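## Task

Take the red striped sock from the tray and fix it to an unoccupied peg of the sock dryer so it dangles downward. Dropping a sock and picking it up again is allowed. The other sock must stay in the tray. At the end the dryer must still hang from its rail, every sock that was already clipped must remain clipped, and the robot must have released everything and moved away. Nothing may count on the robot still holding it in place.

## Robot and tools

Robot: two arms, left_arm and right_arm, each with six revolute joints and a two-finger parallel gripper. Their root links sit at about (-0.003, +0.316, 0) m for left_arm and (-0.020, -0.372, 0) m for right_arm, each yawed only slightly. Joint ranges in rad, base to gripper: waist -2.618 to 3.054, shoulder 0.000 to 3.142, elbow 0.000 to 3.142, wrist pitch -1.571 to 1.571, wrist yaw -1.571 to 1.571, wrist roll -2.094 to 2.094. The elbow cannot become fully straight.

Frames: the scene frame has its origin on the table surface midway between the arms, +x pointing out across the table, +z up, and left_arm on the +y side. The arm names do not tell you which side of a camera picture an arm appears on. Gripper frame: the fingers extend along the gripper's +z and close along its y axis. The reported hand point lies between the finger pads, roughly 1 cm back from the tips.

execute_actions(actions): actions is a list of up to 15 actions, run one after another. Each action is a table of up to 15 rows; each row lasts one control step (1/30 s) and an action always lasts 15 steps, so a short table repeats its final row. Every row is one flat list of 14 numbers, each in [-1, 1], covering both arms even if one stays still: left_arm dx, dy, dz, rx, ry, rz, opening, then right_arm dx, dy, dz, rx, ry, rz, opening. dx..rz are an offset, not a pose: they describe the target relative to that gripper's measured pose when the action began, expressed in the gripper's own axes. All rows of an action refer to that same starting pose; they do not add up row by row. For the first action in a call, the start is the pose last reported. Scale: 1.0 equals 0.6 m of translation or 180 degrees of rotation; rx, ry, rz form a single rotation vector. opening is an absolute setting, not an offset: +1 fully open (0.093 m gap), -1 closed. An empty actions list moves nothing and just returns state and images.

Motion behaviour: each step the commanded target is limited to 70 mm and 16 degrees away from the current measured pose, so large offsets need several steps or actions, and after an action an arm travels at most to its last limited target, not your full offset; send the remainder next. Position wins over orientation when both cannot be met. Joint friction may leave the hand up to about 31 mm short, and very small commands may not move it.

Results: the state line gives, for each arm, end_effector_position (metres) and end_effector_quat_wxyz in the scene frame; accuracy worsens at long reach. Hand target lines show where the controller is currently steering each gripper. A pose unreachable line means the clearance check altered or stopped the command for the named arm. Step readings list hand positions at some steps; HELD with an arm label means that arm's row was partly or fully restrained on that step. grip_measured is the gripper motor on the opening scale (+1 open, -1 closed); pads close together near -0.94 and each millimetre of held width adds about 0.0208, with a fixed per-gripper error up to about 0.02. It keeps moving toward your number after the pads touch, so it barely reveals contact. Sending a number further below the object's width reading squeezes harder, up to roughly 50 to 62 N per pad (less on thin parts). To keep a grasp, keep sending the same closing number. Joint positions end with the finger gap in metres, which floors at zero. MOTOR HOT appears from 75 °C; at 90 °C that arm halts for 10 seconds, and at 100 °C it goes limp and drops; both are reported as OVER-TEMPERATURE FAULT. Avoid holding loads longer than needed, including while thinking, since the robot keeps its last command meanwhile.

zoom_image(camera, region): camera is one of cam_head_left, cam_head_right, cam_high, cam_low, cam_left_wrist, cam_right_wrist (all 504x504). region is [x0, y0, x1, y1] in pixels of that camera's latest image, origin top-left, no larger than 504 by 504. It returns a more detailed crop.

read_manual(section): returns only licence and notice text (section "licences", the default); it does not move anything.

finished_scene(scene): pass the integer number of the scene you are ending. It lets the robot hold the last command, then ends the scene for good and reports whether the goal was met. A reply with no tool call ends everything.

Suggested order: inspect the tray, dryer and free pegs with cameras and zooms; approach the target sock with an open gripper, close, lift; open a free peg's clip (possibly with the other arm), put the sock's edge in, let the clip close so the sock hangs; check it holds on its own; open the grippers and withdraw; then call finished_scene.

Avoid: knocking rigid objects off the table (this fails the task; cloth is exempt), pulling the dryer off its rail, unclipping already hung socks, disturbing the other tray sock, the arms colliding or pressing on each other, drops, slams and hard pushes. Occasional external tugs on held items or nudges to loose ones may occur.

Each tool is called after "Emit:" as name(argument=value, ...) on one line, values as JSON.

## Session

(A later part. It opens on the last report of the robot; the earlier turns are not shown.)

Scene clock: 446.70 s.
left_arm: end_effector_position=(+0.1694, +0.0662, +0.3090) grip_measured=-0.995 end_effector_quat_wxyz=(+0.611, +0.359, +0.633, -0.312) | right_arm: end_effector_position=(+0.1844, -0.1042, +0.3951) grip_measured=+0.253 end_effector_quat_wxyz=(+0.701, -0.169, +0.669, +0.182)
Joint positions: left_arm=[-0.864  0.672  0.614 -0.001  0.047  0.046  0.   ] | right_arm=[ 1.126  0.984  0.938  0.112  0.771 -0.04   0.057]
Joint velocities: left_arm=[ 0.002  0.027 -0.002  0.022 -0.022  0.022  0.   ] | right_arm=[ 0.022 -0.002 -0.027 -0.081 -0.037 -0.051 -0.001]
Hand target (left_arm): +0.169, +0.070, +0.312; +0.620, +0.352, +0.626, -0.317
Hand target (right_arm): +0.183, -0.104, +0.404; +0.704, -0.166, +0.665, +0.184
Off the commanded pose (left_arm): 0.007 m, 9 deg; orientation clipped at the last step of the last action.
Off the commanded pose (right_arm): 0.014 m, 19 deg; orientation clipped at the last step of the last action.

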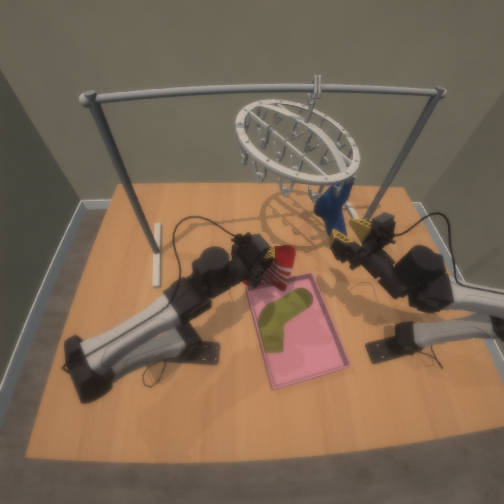

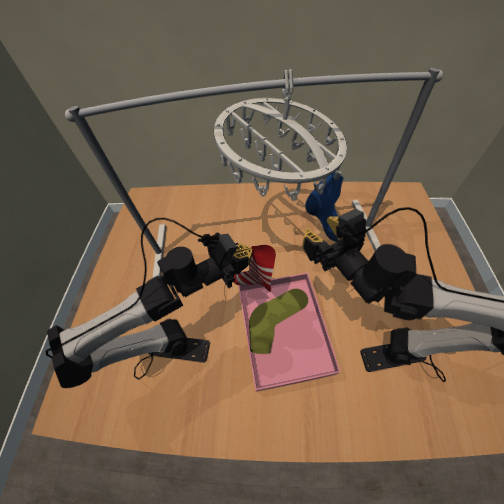

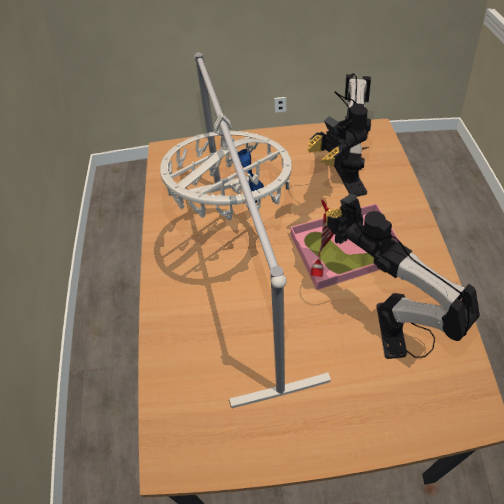

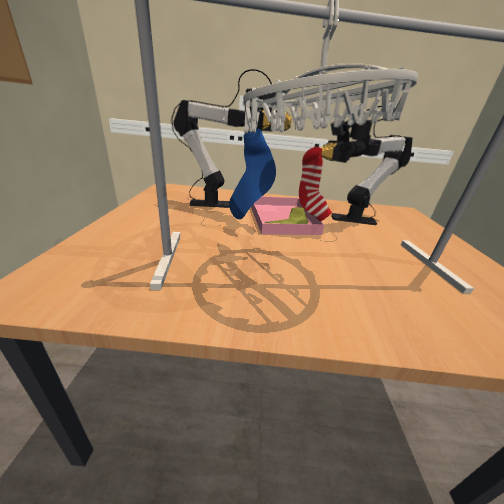

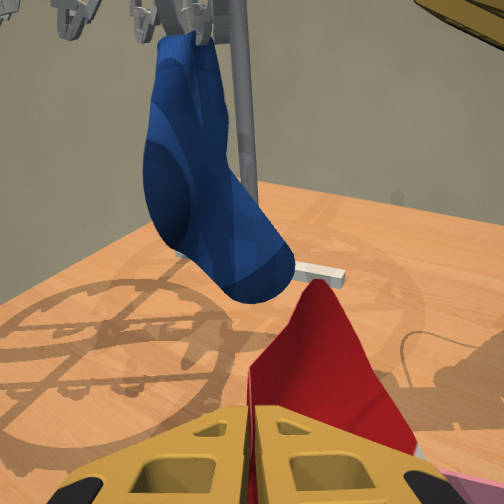

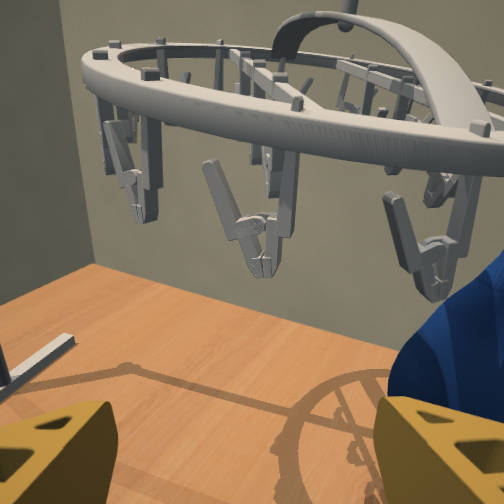

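Emit:
execute_actions(actions=[[[-0.009,-0.009,-0.007,0.008,0.01,0.001,-1, 0.003,0,-0.011,-0.011,-0.005,0.002,0.28],[-0.018,-0.017,-0.014,0.015,0.019,0.003,-1, 0.007,0,-0.022,-0.023,-0.011,0.004,0.31],[-0.027,-0.026,-0.021,0.023,0.029,0.004,-1, 0.01,0,-0.033,-0.034,-0.016,0.006,0.34],[-0.036,-0.034,-0.028,0.03,0.038,0.005,-1, 0.014,0,-0.043,-0.046,-0.022,0.008,0.37],[-0.045,-0.043,-0.035,0.038,0.048,0.006,-1, 0.017,0,-0.054,-0.057,-0.027,0.01,0.4],[-0.054,-0.052,-0.042,0.045,0.057,0.008,-1, 0.02,0,-0.065,-0.069,-0.033,0.012,0.43],[-0.063,-0.06,-0.049,0.053,0.067,0.009,-1, 0.024,0,-0.076,-0.08,-0.038,0.014,0.46],[-0.072,-0.069,-0.055,0.06,0.077,0.01,-1, 0.027,0,-0.087,-0.092,-0.044,0.015,0.49],[-0.081,-0.077,-0.062,0.068,0.086,0.012,-1, 0.031,0,-0.098,-0.103,-0.049,0.017,0.52],[-0.09,-0.086,-0.069,0.075,0.096,0.013,-1, 0.034,0,-0.109,-0.114,-0.055,0.019,0.55],[-0.099,-0.095,-0.076,0.083,0.105,0.014,-1, 0.037,0,-0.12,-0.126,-0.06,0.021,0.58],[-0.108,-0.103,-0.083,0.09,0.115,0.015,-1, 0.041,0,-0.13,-0.137,-0.066,0.023,0.6],[-0.117,-0.112,-0.09,0.098,0.125,0.017,-1, 0.044,0,-0.141,-0.149,-0.071,0.025,0.6],[-0.126,-0.12,-0.097,0.105,0.134,0.018,-1, 0.048,0,-0.152,-0.16,-0.077,0.027,0.6],[-0.135,-0.129,-0.104,0.113,0.144,0.019,-1, 0.051,0,-0.163,-0.172,-0.082,0.029,0.6]]])

Scene clock: 458.70 s.
left_arm: end_effector_position=(+0.0851, +0.0687, +0.4133) grip_measured=-0.995 end_effector_quat_wxyz=(+0.515, +0.472, +0.616, -0.363) | right_arm: end_effector_position=(+0.1236, -0.1526, +0.3642) grip_measured=+0.597 end_effector_quat_wxyz=(+0.712, -0.243, +0.567, +0.335)
Joint positions: left_arm=[-1.088  0.785  1.248 -0.672  0.1    0.061  0.   ] | right_arm=[ 1.074  0.497  0.519  0.237  0.366 -0.059  0.074]
Joint velocities: left_arm=[-0.735  0.598  1.394 -1.458  0.095 -0.037  0.   ] | right_arm=[-0.383 -1.043 -0.789  0.227 -1.209  0.037  0.001]
Hand target (left_arm): +0.070, +0.072, +0.390; +0.442, +0.515, +0.651, -0.340
Hand target (right_arm): +0.102, -0.149, +0.360; +0.704, -0.284, +0.523, +0.387
Off the commanded pose (left_arm): 0.027 m, 19 deg; orientation clipped at the last step of the last action.
Off the commanded pose (right_arm): 0.024 m, 12 deg.
Step readings (end_effector_position):
0: left_arm (+0.1694, +0.0662, +0.3090) | right_arm (+0.1844, -0.1042, +0.3951)
1: left_arm (+0.1692, +0.0664, +0.3079) | right_arm (+0.1838, -0.1042, +0.3950)
2: left_arm (+0.1680, +0.0666, +0.3068) | right_arm (+0.1822, -0.1050, +0.3943)
4: left_arm (+0.1609, +0.0662, +0.3097) | right_arm (+0.1759, -0.1108, +0.3888)
8: left_arm (+0.1354, +0.0683, +0.3484) | right_arm (+0.1570, -0.1276, +0.3778)
15: end_effector_position above

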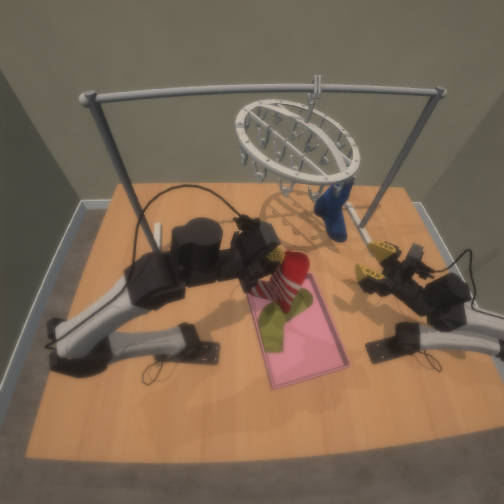

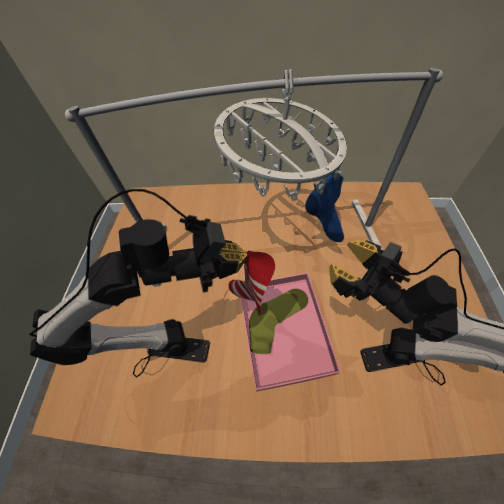

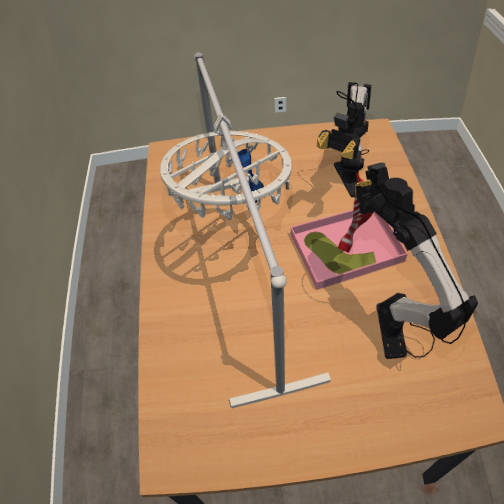

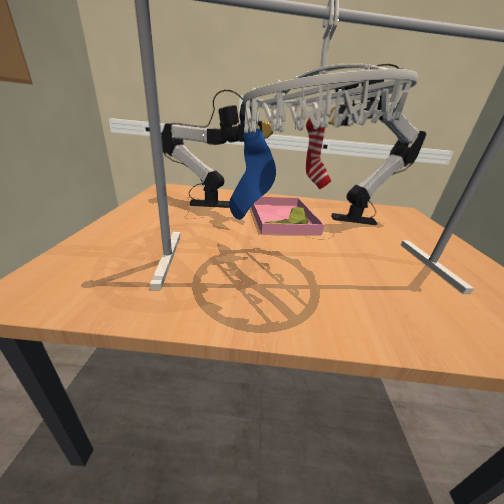

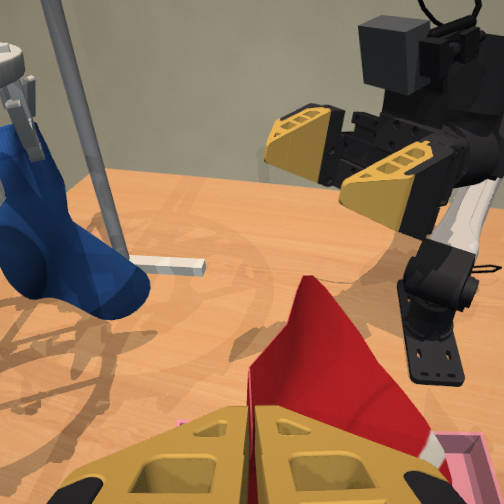

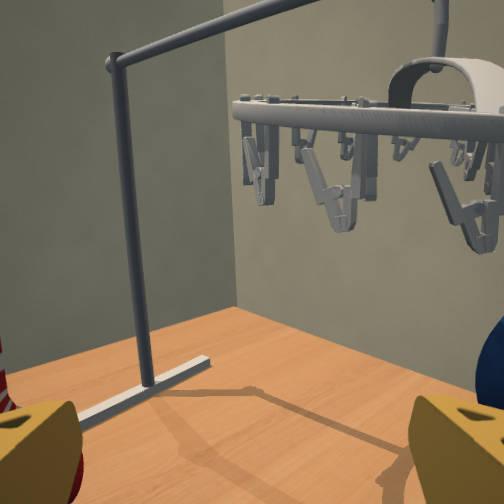

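Emit:
execute_actions(actions=[])

Scene clock: 459.30 s.
left_arm: end_effector_position=(+0.0707, +0.0752, +0.3861) grip_measured=-0.995 end_effector_quat_wxyz=(+0.444, +0.514, +0.652, -0.337) | right_arm: end_effector_position=(+0.1011, -0.1488, +0.3656) grip_measured=+0.597 end_effector_quat_wxyz=(+0.705, -0.285, +0.523, +0.385)
Joint positions: left_arm=[-1.129  0.827  1.326 -0.889  0.103  0.06   0.   ] | right_arm=[ 1.052  0.436  0.475  0.263  0.194 -0.059  0.074]
Joint velocities: left_arm=[-0.002 -0.007 -0.012 -0.095 -0.022 -0.066  0.   ] | right_arm=[-0.002 -0.002 -0.002 -0.139 -0.037 -0.037 -0.001]
Hand target (left_arm): +0.070, +0.072, +0.390; +0.442, +0.515, +0.651, -0.340
Hand target (right_arm): +0.102, -0.149, +0.360; +0.704, -0.284, +0.523, +0.387
Off the commanded pose (left_arm): 0.007 m, 8 deg; orientation clipped at the last step of the last action.
Off the commanded pose (right_arm): 0.006 m, 3 deg.

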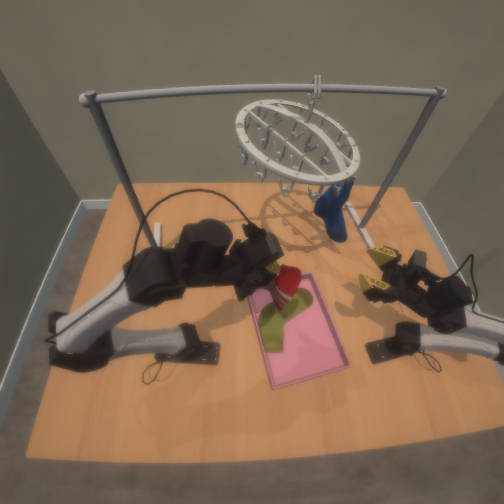

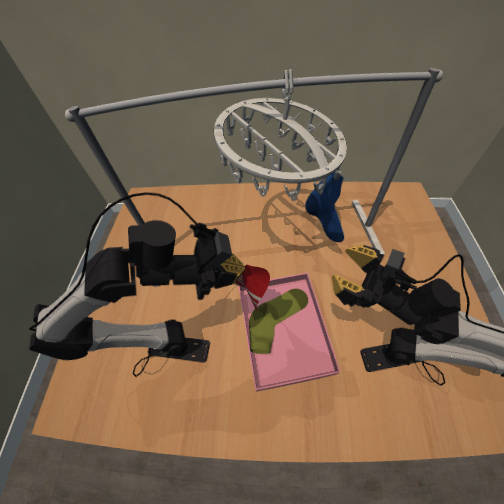

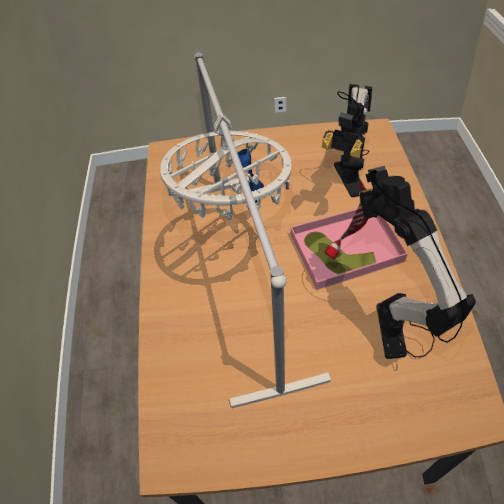

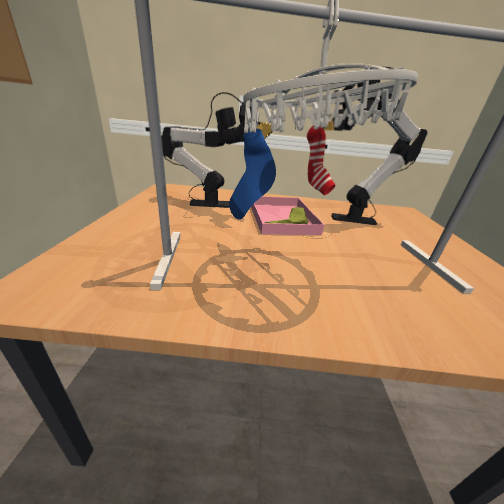

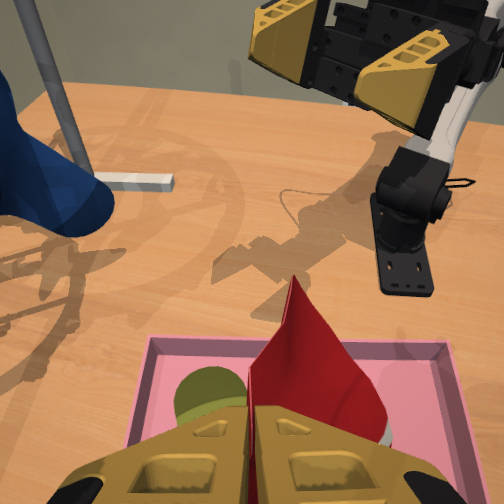

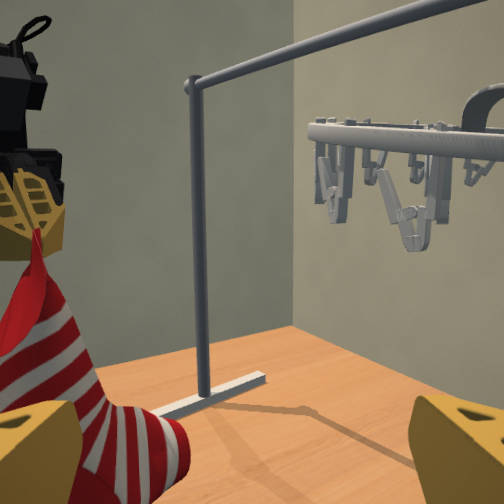

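Emit:
execute_actions(actions=[[[0,0,0,0,0.006,0,-1, 0.003,0.009,0.003,-0.009,-0.006,0.004,0.6],[0,0,0,0,0.012,0,-1, 0.005,0.018,0.005,-0.019,-0.012,0.009,0.6],[0,0,0,0,0.018,0,-1, 0.008,0.027,0.008,-0.028,-0.018,0.013,0.6],[0,0,0,0,0.024,0,-1, 0.011,0.036,0.011,-0.037,-0.023,0.017,0.6],[0,0,0,0,0.03,0,-1, 0.013,0.045,0.014,-0.047,-0.029,0.022,0.6],[0,0,0,0,0.036,0,-1, 0.016,0.054,0.016,-0.056,-0.035,0.026,0.6],[0,0,0,0,0.042,0,-1, 0.018,0.063,0.019,-0.066,-0.041,0.03,0.6],[0,0,0,0,0.048,0,-1, 0.021,0.071,0.022,-0.075,-0.047,0.035,0.6],[0,0,0,0,0.054,0,-1, 0.024,0.08,0.025,-0.084,-0.053,0.039,0.6],[0,0,0,0,0.06,0,-1, 0.026,0.089,0.027,-0.094,-0.058,0.043,0.6],[0,0,0,0,0.066,0,-1, 0.029,0.098,0.03,-0.103,-0.064,0.048,0.6],[0,0,0,0,0.072,0,-1, 0.032,0.107,0.033,-0.112,-0.07,0.052,0.6],[0,0,0,0,0.078,0,-1, 0.034,0.116,0.036,-0.122,-0.076,0.056,0.6],[0,0,0,0,0.084,0,-1, 0.037,0.125,0.038,-0.131,-0.082,0.061,0.6],[0,0,0,0,0.09,0,-1, 0.04,0.134,0.041,-0.14,-0.088,0.065,0.6]]])

Scene clock: 470.30 s.
left_arm: end_effector_position=(+0.0725, +0.0707, +0.3921) grip_measured=-0.995 end_effector_quat_wxyz=(+0.381, +0.540, +0.692, -0.291) | right_arm: end_effector_position=(+0.0713, -0.0888, +0.3334) grip_measured=+0.597 end_effector_quat_wxyz=(+0.649, -0.337, +0.457, +0.507)
Joint positions: left_arm=[-1.146  1.018  1.601 -1.156  0.076  0.06   0.   ] | right_arm=[ 1.065  0.725  0.319  0.772 -0.08   0.058  0.074]
Joint velocities: left_arm=[-0.066  0.496  0.735 -0.623 -0.007  0.022  0.   ] | right_arm=[ 0.154  1.145 -0.125  1.516 -0.549  0.315  0.   ]
Hand target (left_arm): +0.071, +0.076, +0.386; +0.353, +0.553, +0.706, -0.266
Hand target (right_arm): +0.049, -0.087, +0.347; +0.640, -0.338, +0.394, +0.566
Off the commanded pose (left_arm): 0.008 m, 6 deg.
Off the commanded pose (right_arm): 0.028 m, 16 deg; orientation clipped at the last step of the last action.
Step readings (end_effector_position):
0: left_arm (+0.0706, +0.0755, +0.3854) | right_arm (+0.1007, -0.1486, +0.3657)
1: left_arm (+0.0706, +0.0757, +0.3850) | right_arm (+0.1003, -0.1487, +0.3665)
2: left_arm (+0.0704, +0.0761, +0.3841) | right_arm (+0.0991, -0.1484, +0.3677)
4: left_arm (+0.0703, +0.0769, +0.3827) | right_arm (+0.0956, -0.1462, +0.3697)
8: left_arm (+0.0719, +0.0743, +0.3875) | right_arm (+0.0884, -0.1295, +0.3583)
15: end_effector_position above

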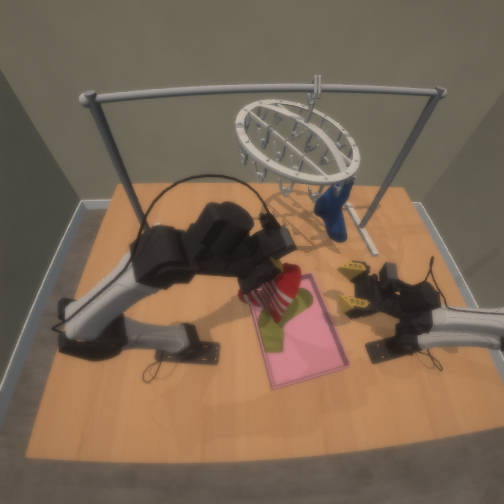

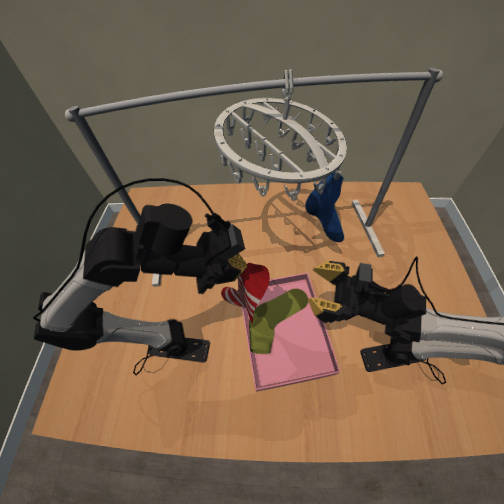

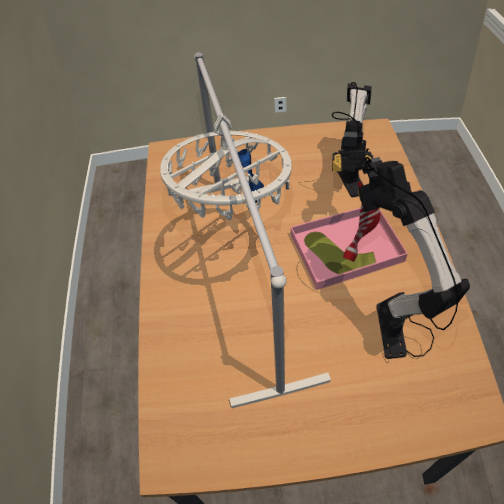

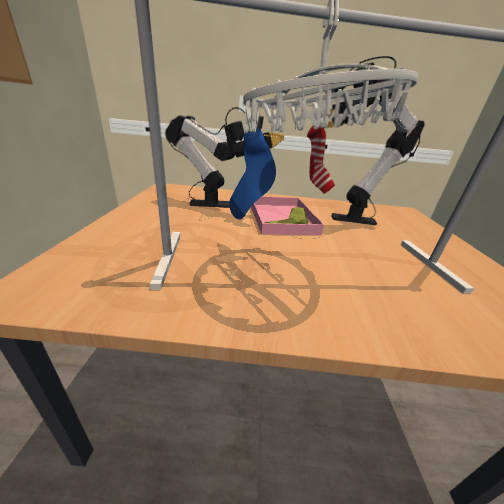

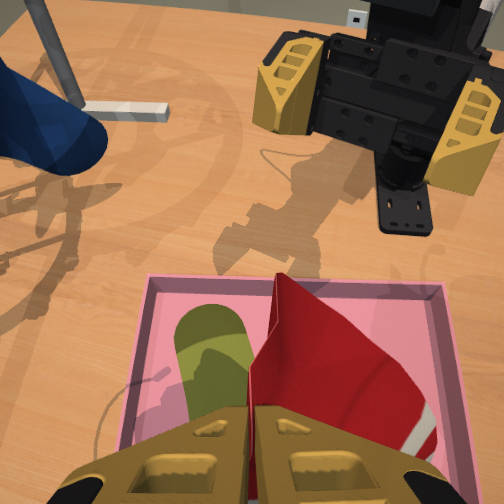

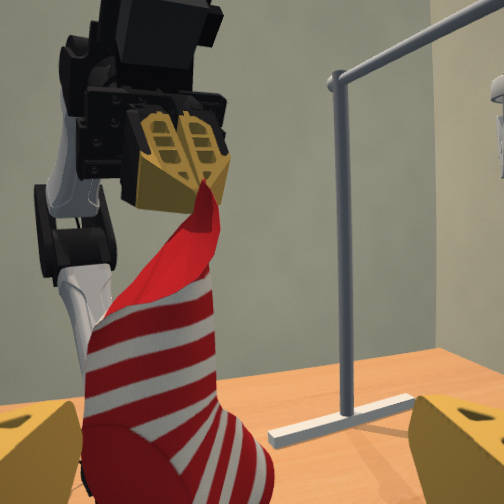

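Emit:
execute_actions(actions=[])

Scene clock: 470.77 s.
left_arm: end_effector_position=(+0.0713, +0.0773, +0.3791) grip_measured=-0.995 end_effector_quat_wxyz=(+0.349, +0.550, +0.711, -0.265) | right_arm: end_effector_position=(+0.0529, -0.0880, +0.3532) grip_measured=+0.597 end_effector_quat_wxyz=(+0.648, -0.333, +0.395, +0.559)
Joint positions: left_arm=[-1.149  1.05   1.639 -1.254  0.065  0.06   0.   ] | right_arm=[ 1.075  0.797  0.307  0.981 -0.166  0.099  0.074]
Joint velocities: left_arm=[-0.007  0.007 -0.007  0.022 -0.007 -0.154  0.   ] | right_arm=[ 0.007  0.002 -0.012  0.037 -0.007  0.081  0.   ]
Hand target (left_arm): +0.071, +0.075, +0.386; +0.353, +0.553, +0.706, -0.266
Hand target (right_arm): +0.049, -0.087, +0.347; +0.640, -0.338, +0.394, +0.566
Off the commanded pose (left_arm): 0.007 m, 1 deg.
Off the commanded pose (right_arm): 0.009 m, 7 deg; orientation clipped at the last step of the last action.

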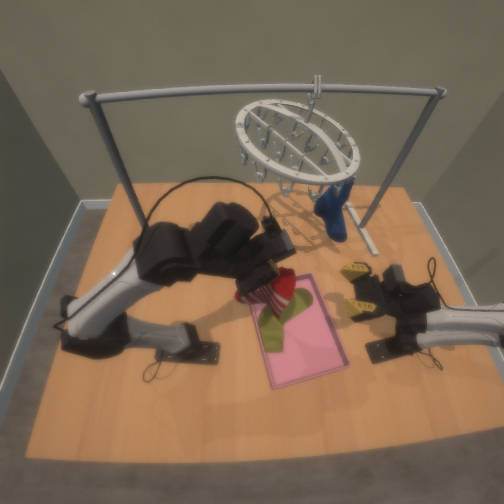

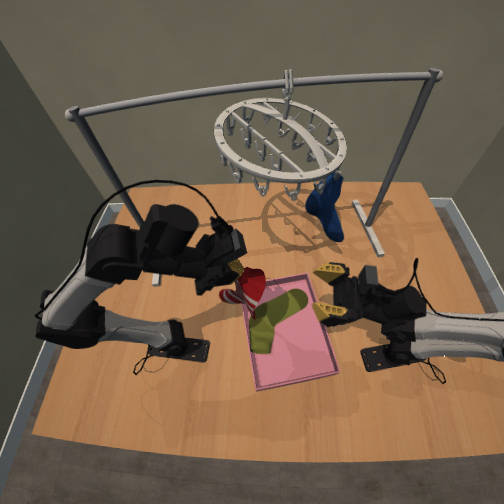

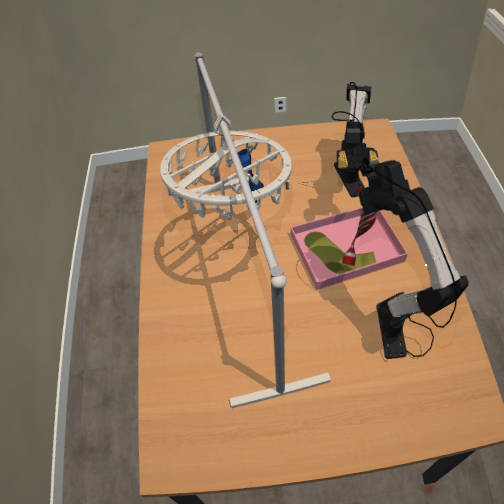

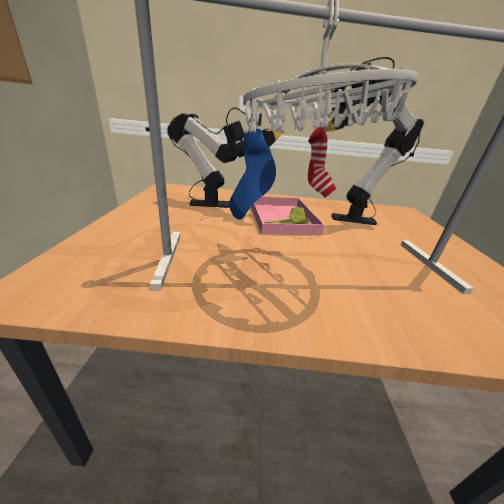

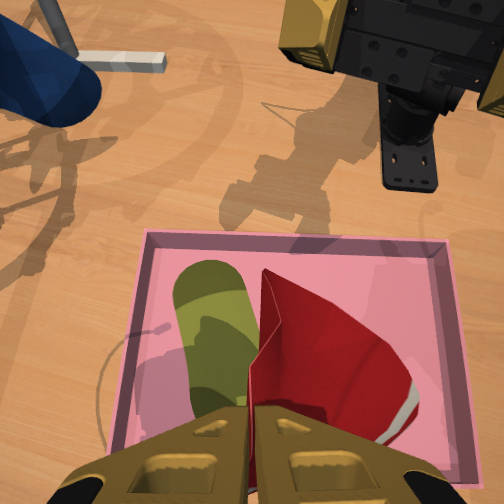

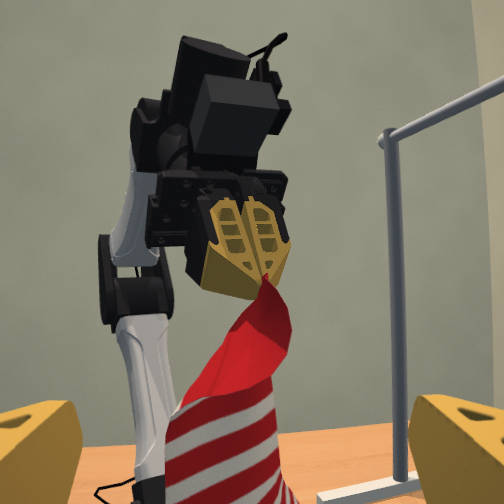

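Emit:
zoom_image(camera="cam_low", region=[280, 105, 360, 205])

Emit:
zoom_image(camera="cam_right_wrist", region=[140, 240, 340, 504])

Emit:
zoom_image(camera="cam_head_left", region=[220, 230, 380, 340])

Region (280, 105, 360, 205) of cam_low's 504x504 image, scaled by 5.040, with more detail than that image has; it fills the left 403 columns of this view, and the rest is white.

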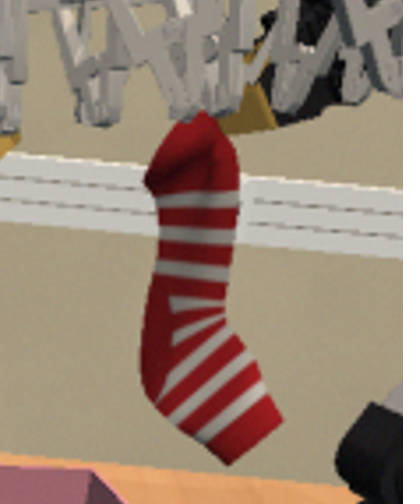

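Region (140, 240, 340, 504) of cam_right_wrist's 504x504 image, scaled by 1.909, with more detail than that image has; it fills the left 382 columns of this view, and the rest is white.

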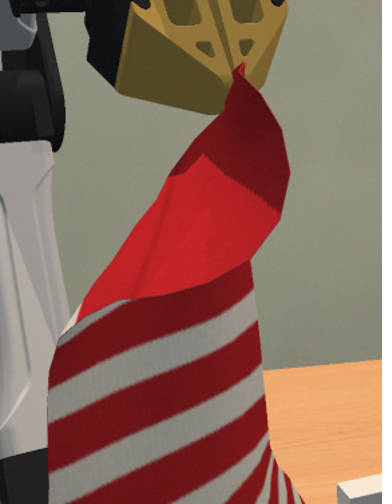

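Region (220, 230, 380, 340) of cam_head_left's 504x504 image, scaled by 3.150, with more detail than that image has; it fills the top 346 rows of this view, and the rest is white.

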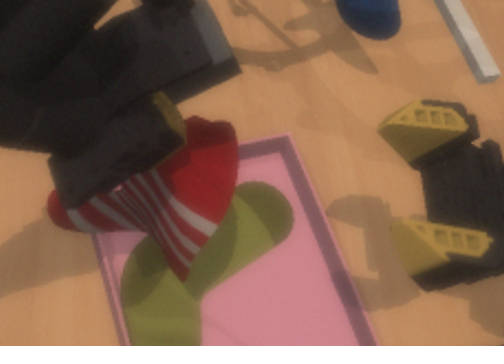

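Emit:
execute_actions(actions=[[[0.001,0.008,-0.009,-0.012,-0.003,-0.008,-1, 0.006,-0.005,0.006,0,0,0.017,0.58],[0.002,0.015,-0.017,-0.025,-0.006,-0.017,-1, 0.012,-0.01,0.013,0,0,0.033,0.56],[0.003,0.023,-0.026,-0.037,-0.008,-0.025,-1, 0.018,-0.015,0.019,0,0,0.05,0.54],[0.004,0.03,-0.035,-0.049,-0.011,-0.034,-1, 0.025,-0.021,0.025,0,0,0.067,0.52],[0.005,0.038,-0.043,-0.061,-0.014,-0.042,-1, 0.031,-0.026,0.032,0,0,0.083,0.5],[0.006,0.046,-0.052,-0.074,-0.017,-0.051,-1, 0.037,-0.031,0.038,0,0,0.1,0.48],[0.007,0.053,-0.061,-0.086,-0.02,-0.059,-1, 0.043,-0.036,0.044,0,0,0.117,0.46],[0.009,0.061,-0.069,-0.098,-0.022,-0.068,-1, 0.049,-0.041,0.05,0,0,0.133,0.44],[0.01,0.068,-0.078,-0.111,-0.025,-0.076,-1, 0.055,-0.046,0.057,0,0,0.15,0.42],[0.011,0.076,-0.087,-0.123,-0.028,-0.085,-1, 0.061,-0.051,0.063,0,0,0.167,0.4],[0.012,0.084,-0.095,-0.135,-0.031,-0.093,-1, 0.067,-0.056,0.069,0,0,0.183,0.38],[0.013,0.091,-0.104,-0.147,-0.034,-0.102,-1, 0.074,-0.062,0.076,0,0,0.2,0.36],[0.014,0.099,-0.113,-0.16,-0.036,-0.11,-1, 0.08,-0.067,0.082,0,0,0.217,0.34],[0.015,0.106,-0.121,-0.172,-0.039,-0.119,-1, 0.086,-0.072,0.088,0,0,0.233,0.32],[0.016,0.114,-0.13,-0.184,-0.042,-0.127,-1, 0.092,-0.077,0.095,0,0,0.25,0.3]]])

Scene clock: 481.67 s.
left_arm: end_effector_position=(+0.0989, +0.1303, +0.4057) grip_measured=-0.995 end_effector_quat_wxyz=(+0.431, +0.380, +0.791, -0.211) | right_arm: end_effector_position=(+0.1038, -0.0277, +0.3150) grip_measured=+0.312 end_effector_quat_wxyz=(+0.467, -0.222, +0.523, +0.677)
Joint positions: left_arm=[-1.308  0.976  1.702 -1.351 -0.401 -0.282  0.   ] | right_arm=[ 0.97   1.211  0.42   1.163 -0.233  0.655  0.06 ]
Joint velocities: left_arm=[-0.305 -0.002  0.422 -0.403 -1.121 -0.842  0.   ] | right_arm=[-0.183  0.886  0.413  0.418 -0.183  1.399 -0.019]
Hand target (left_arm): +0.116, +0.159, +0.421; +0.468, +0.296, +0.811, -0.189
Hand target (right_arm): +0.108, -0.021, +0.329; +0.404, -0.175, +0.518, +0.733
Off the commanded pose (left_arm): 0.039 m, 17 deg; orientation clipped at the last step of the last action.
Off the commanded pose (right_arm): 0.018 m, 16 deg; orientation clipped at the last step of the last action.
Step readings (end_effector_position):
0: left_arm (+0.0712, +0.0779, +0.3783) | right_arm (+0.0520, -0.0888, +0.3550)
1: left_arm (+0.0718, +0.0781, +0.3783) | right_arm (+0.0521, -0.0885, +0.3548)
2: left_arm (+0.0734, +0.0786, +0.3782) | right_arm (+0.0530, -0.0872, +0.3540)
4: left_arm (+0.0761, +0.0811, +0.3789) | right_arm (+0.0585, -0.0810, +0.3473)
8: left_arm (+0.0822, +0.0961, +0.3854) | right_arm (+0.0765, -0.0594, +0.3266)
15: end_effector_position above

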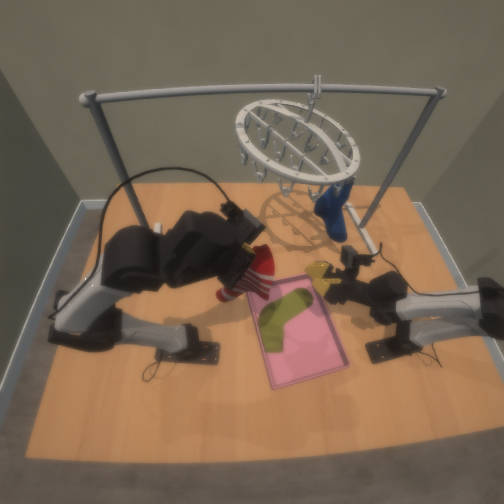

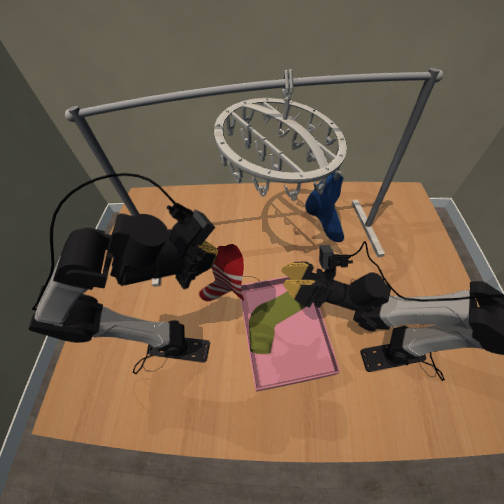

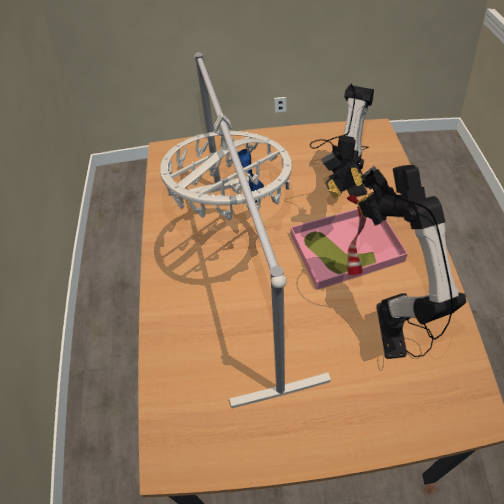

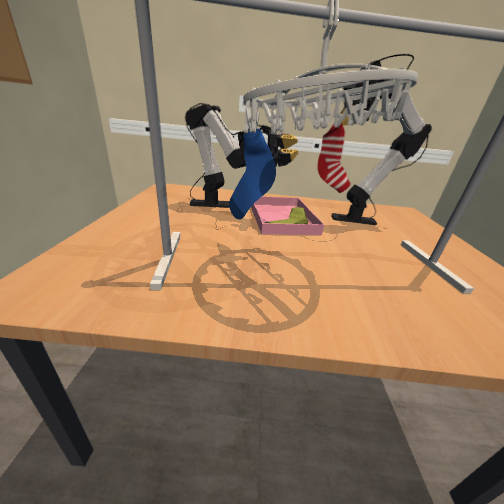

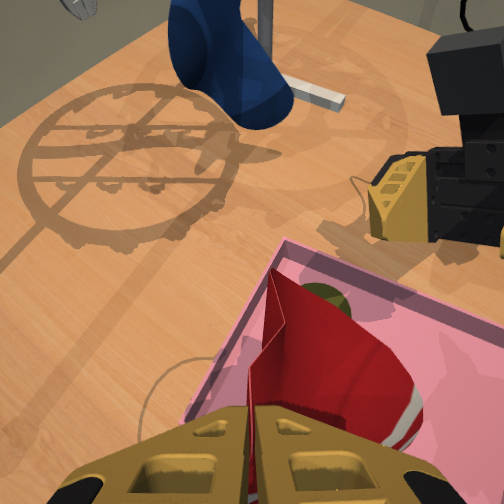

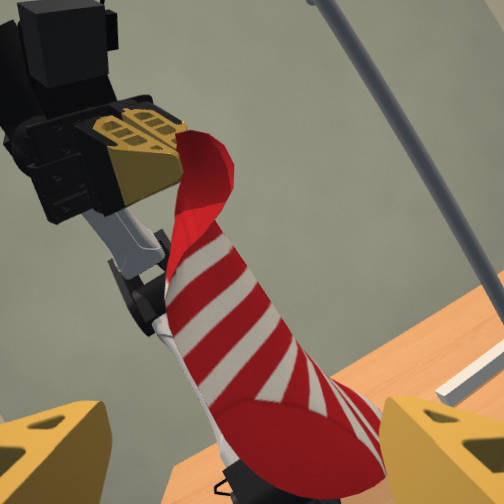

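Emit:
execute_actions(actions=[])

Scene clock: 491.43 s.
left_arm: end_effector_position=(+0.1172, +0.1535, +0.4122) grip_measured=-0.995 end_effector_quat_wxyz=(+0.461, +0.303, +0.815, -0.176) | right_arm: end_effector_position=(+0.1059, -0.0219, +0.3182) grip_measured=+0.303 end_effector_quat_wxyz=(+0.401, -0.177, +0.530, +0.726)
Joint positions: left_arm=[-1.324  0.976  1.732 -1.412 -0.57  -0.403  0.   ] | right_arm=[ 0.96   1.267  0.441  1.225 -0.26   0.852  0.06 ]
Joint velocities: left_arm=[ 0.002 -0.017 -0.007 -0.022 -0.022  0.051  0.   ] | right_arm=[ 0.022  0.002 -0.007  0.066 -0.081 -0.139  0.   ]
Hand target (left_arm): +0.116, +0.159, +0.422; +0.468, +0.296, +0.811, -0.189
Hand target (right_arm): +0.108, -0.021, +0.329; +0.404, -0.175, +0.518, +0.733
Off the commanded pose (left_arm): 0.010 m, 6 deg; orientation clipped at the last step of the last action.
Off the commanded pose (right_arm): 0.013 m, 7 deg; orientation clipped at the last step of the last action.

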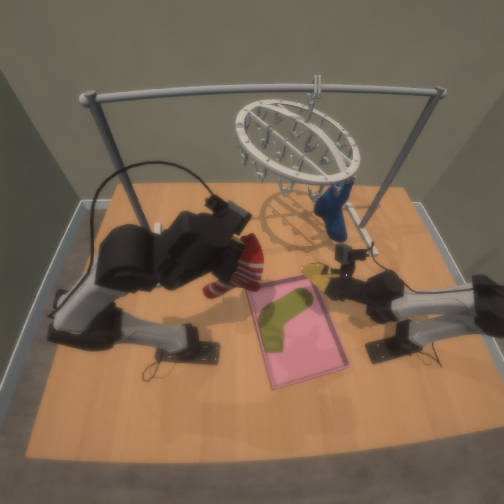

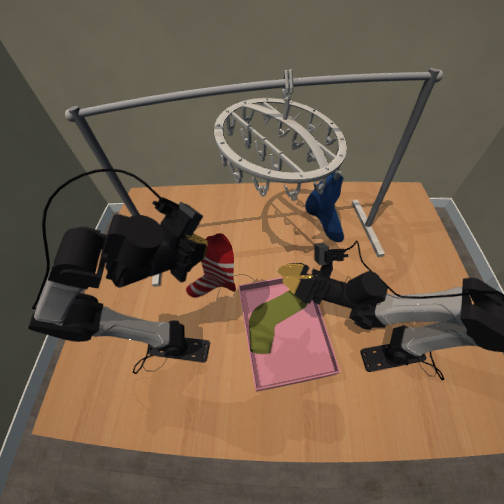

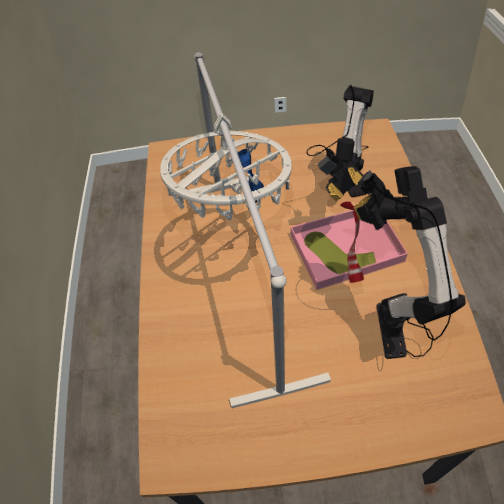

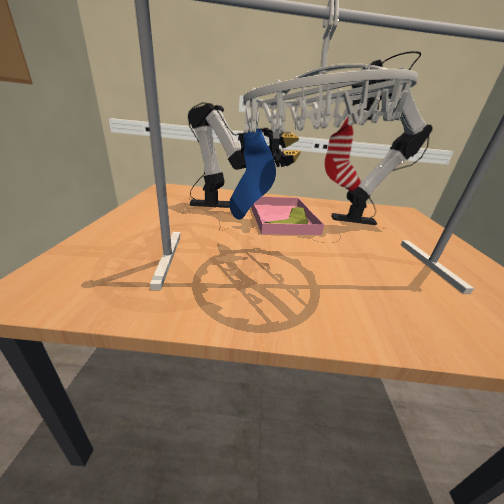

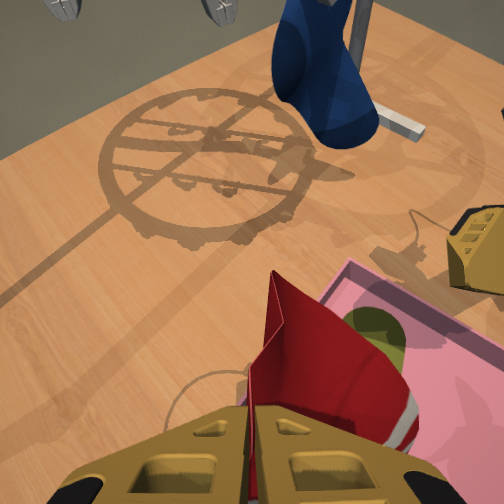

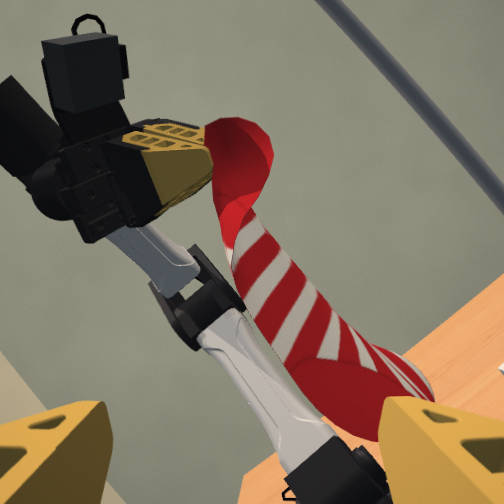

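Emit:
zoom_image(camera="cam_right_wrist", region=[120, 80, 340, 300])

Emit:
zoom_image(camera="cam_low", region=[290, 90, 410, 210])

Emit:
zoom_image(camera="cam_head_left", region=[180, 190, 320, 330])

Emit:
zoom_image(camera="cam_high", region=[300, 150, 420, 270])

Region (120, 80, 340, 300) of cam_right_wrist's 504x504 image, scaled by 2.291, with more detail than that image has.

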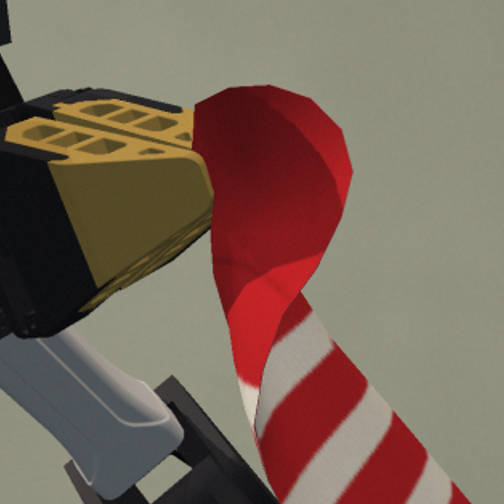

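Region (290, 90, 410, 210) of cam_low's 504x504 image, scaled by 4.200, with more detail than that image has.

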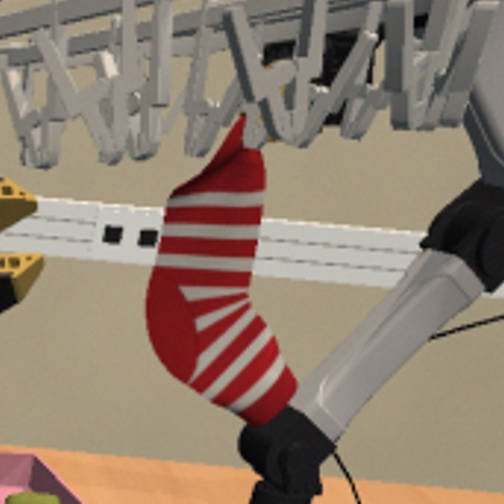

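Region (180, 190, 320, 330) of cam_head_left's 504x504 image, scaled by 3.600, with more detail than that image has.

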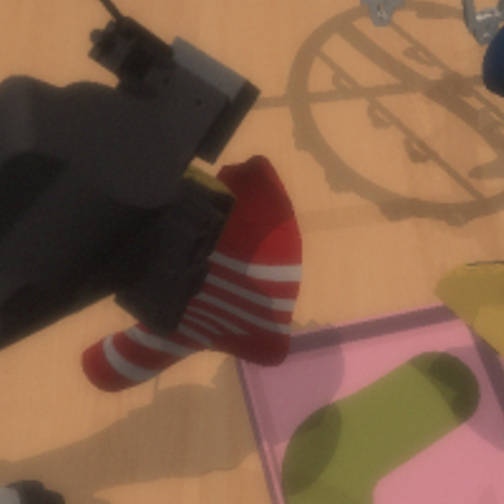

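Region (300, 150, 420, 270) of cam_high's 504x504 image, scaled by 4.200, with more detail than that image has.

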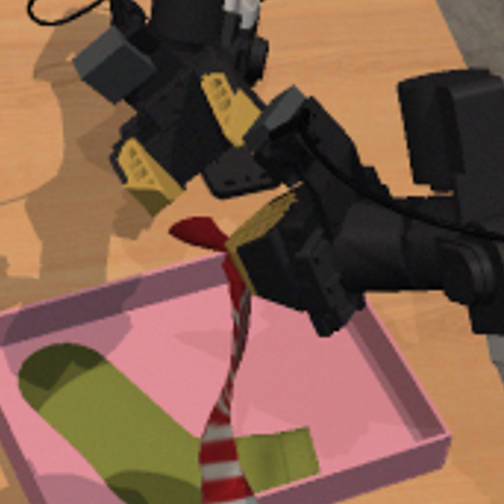

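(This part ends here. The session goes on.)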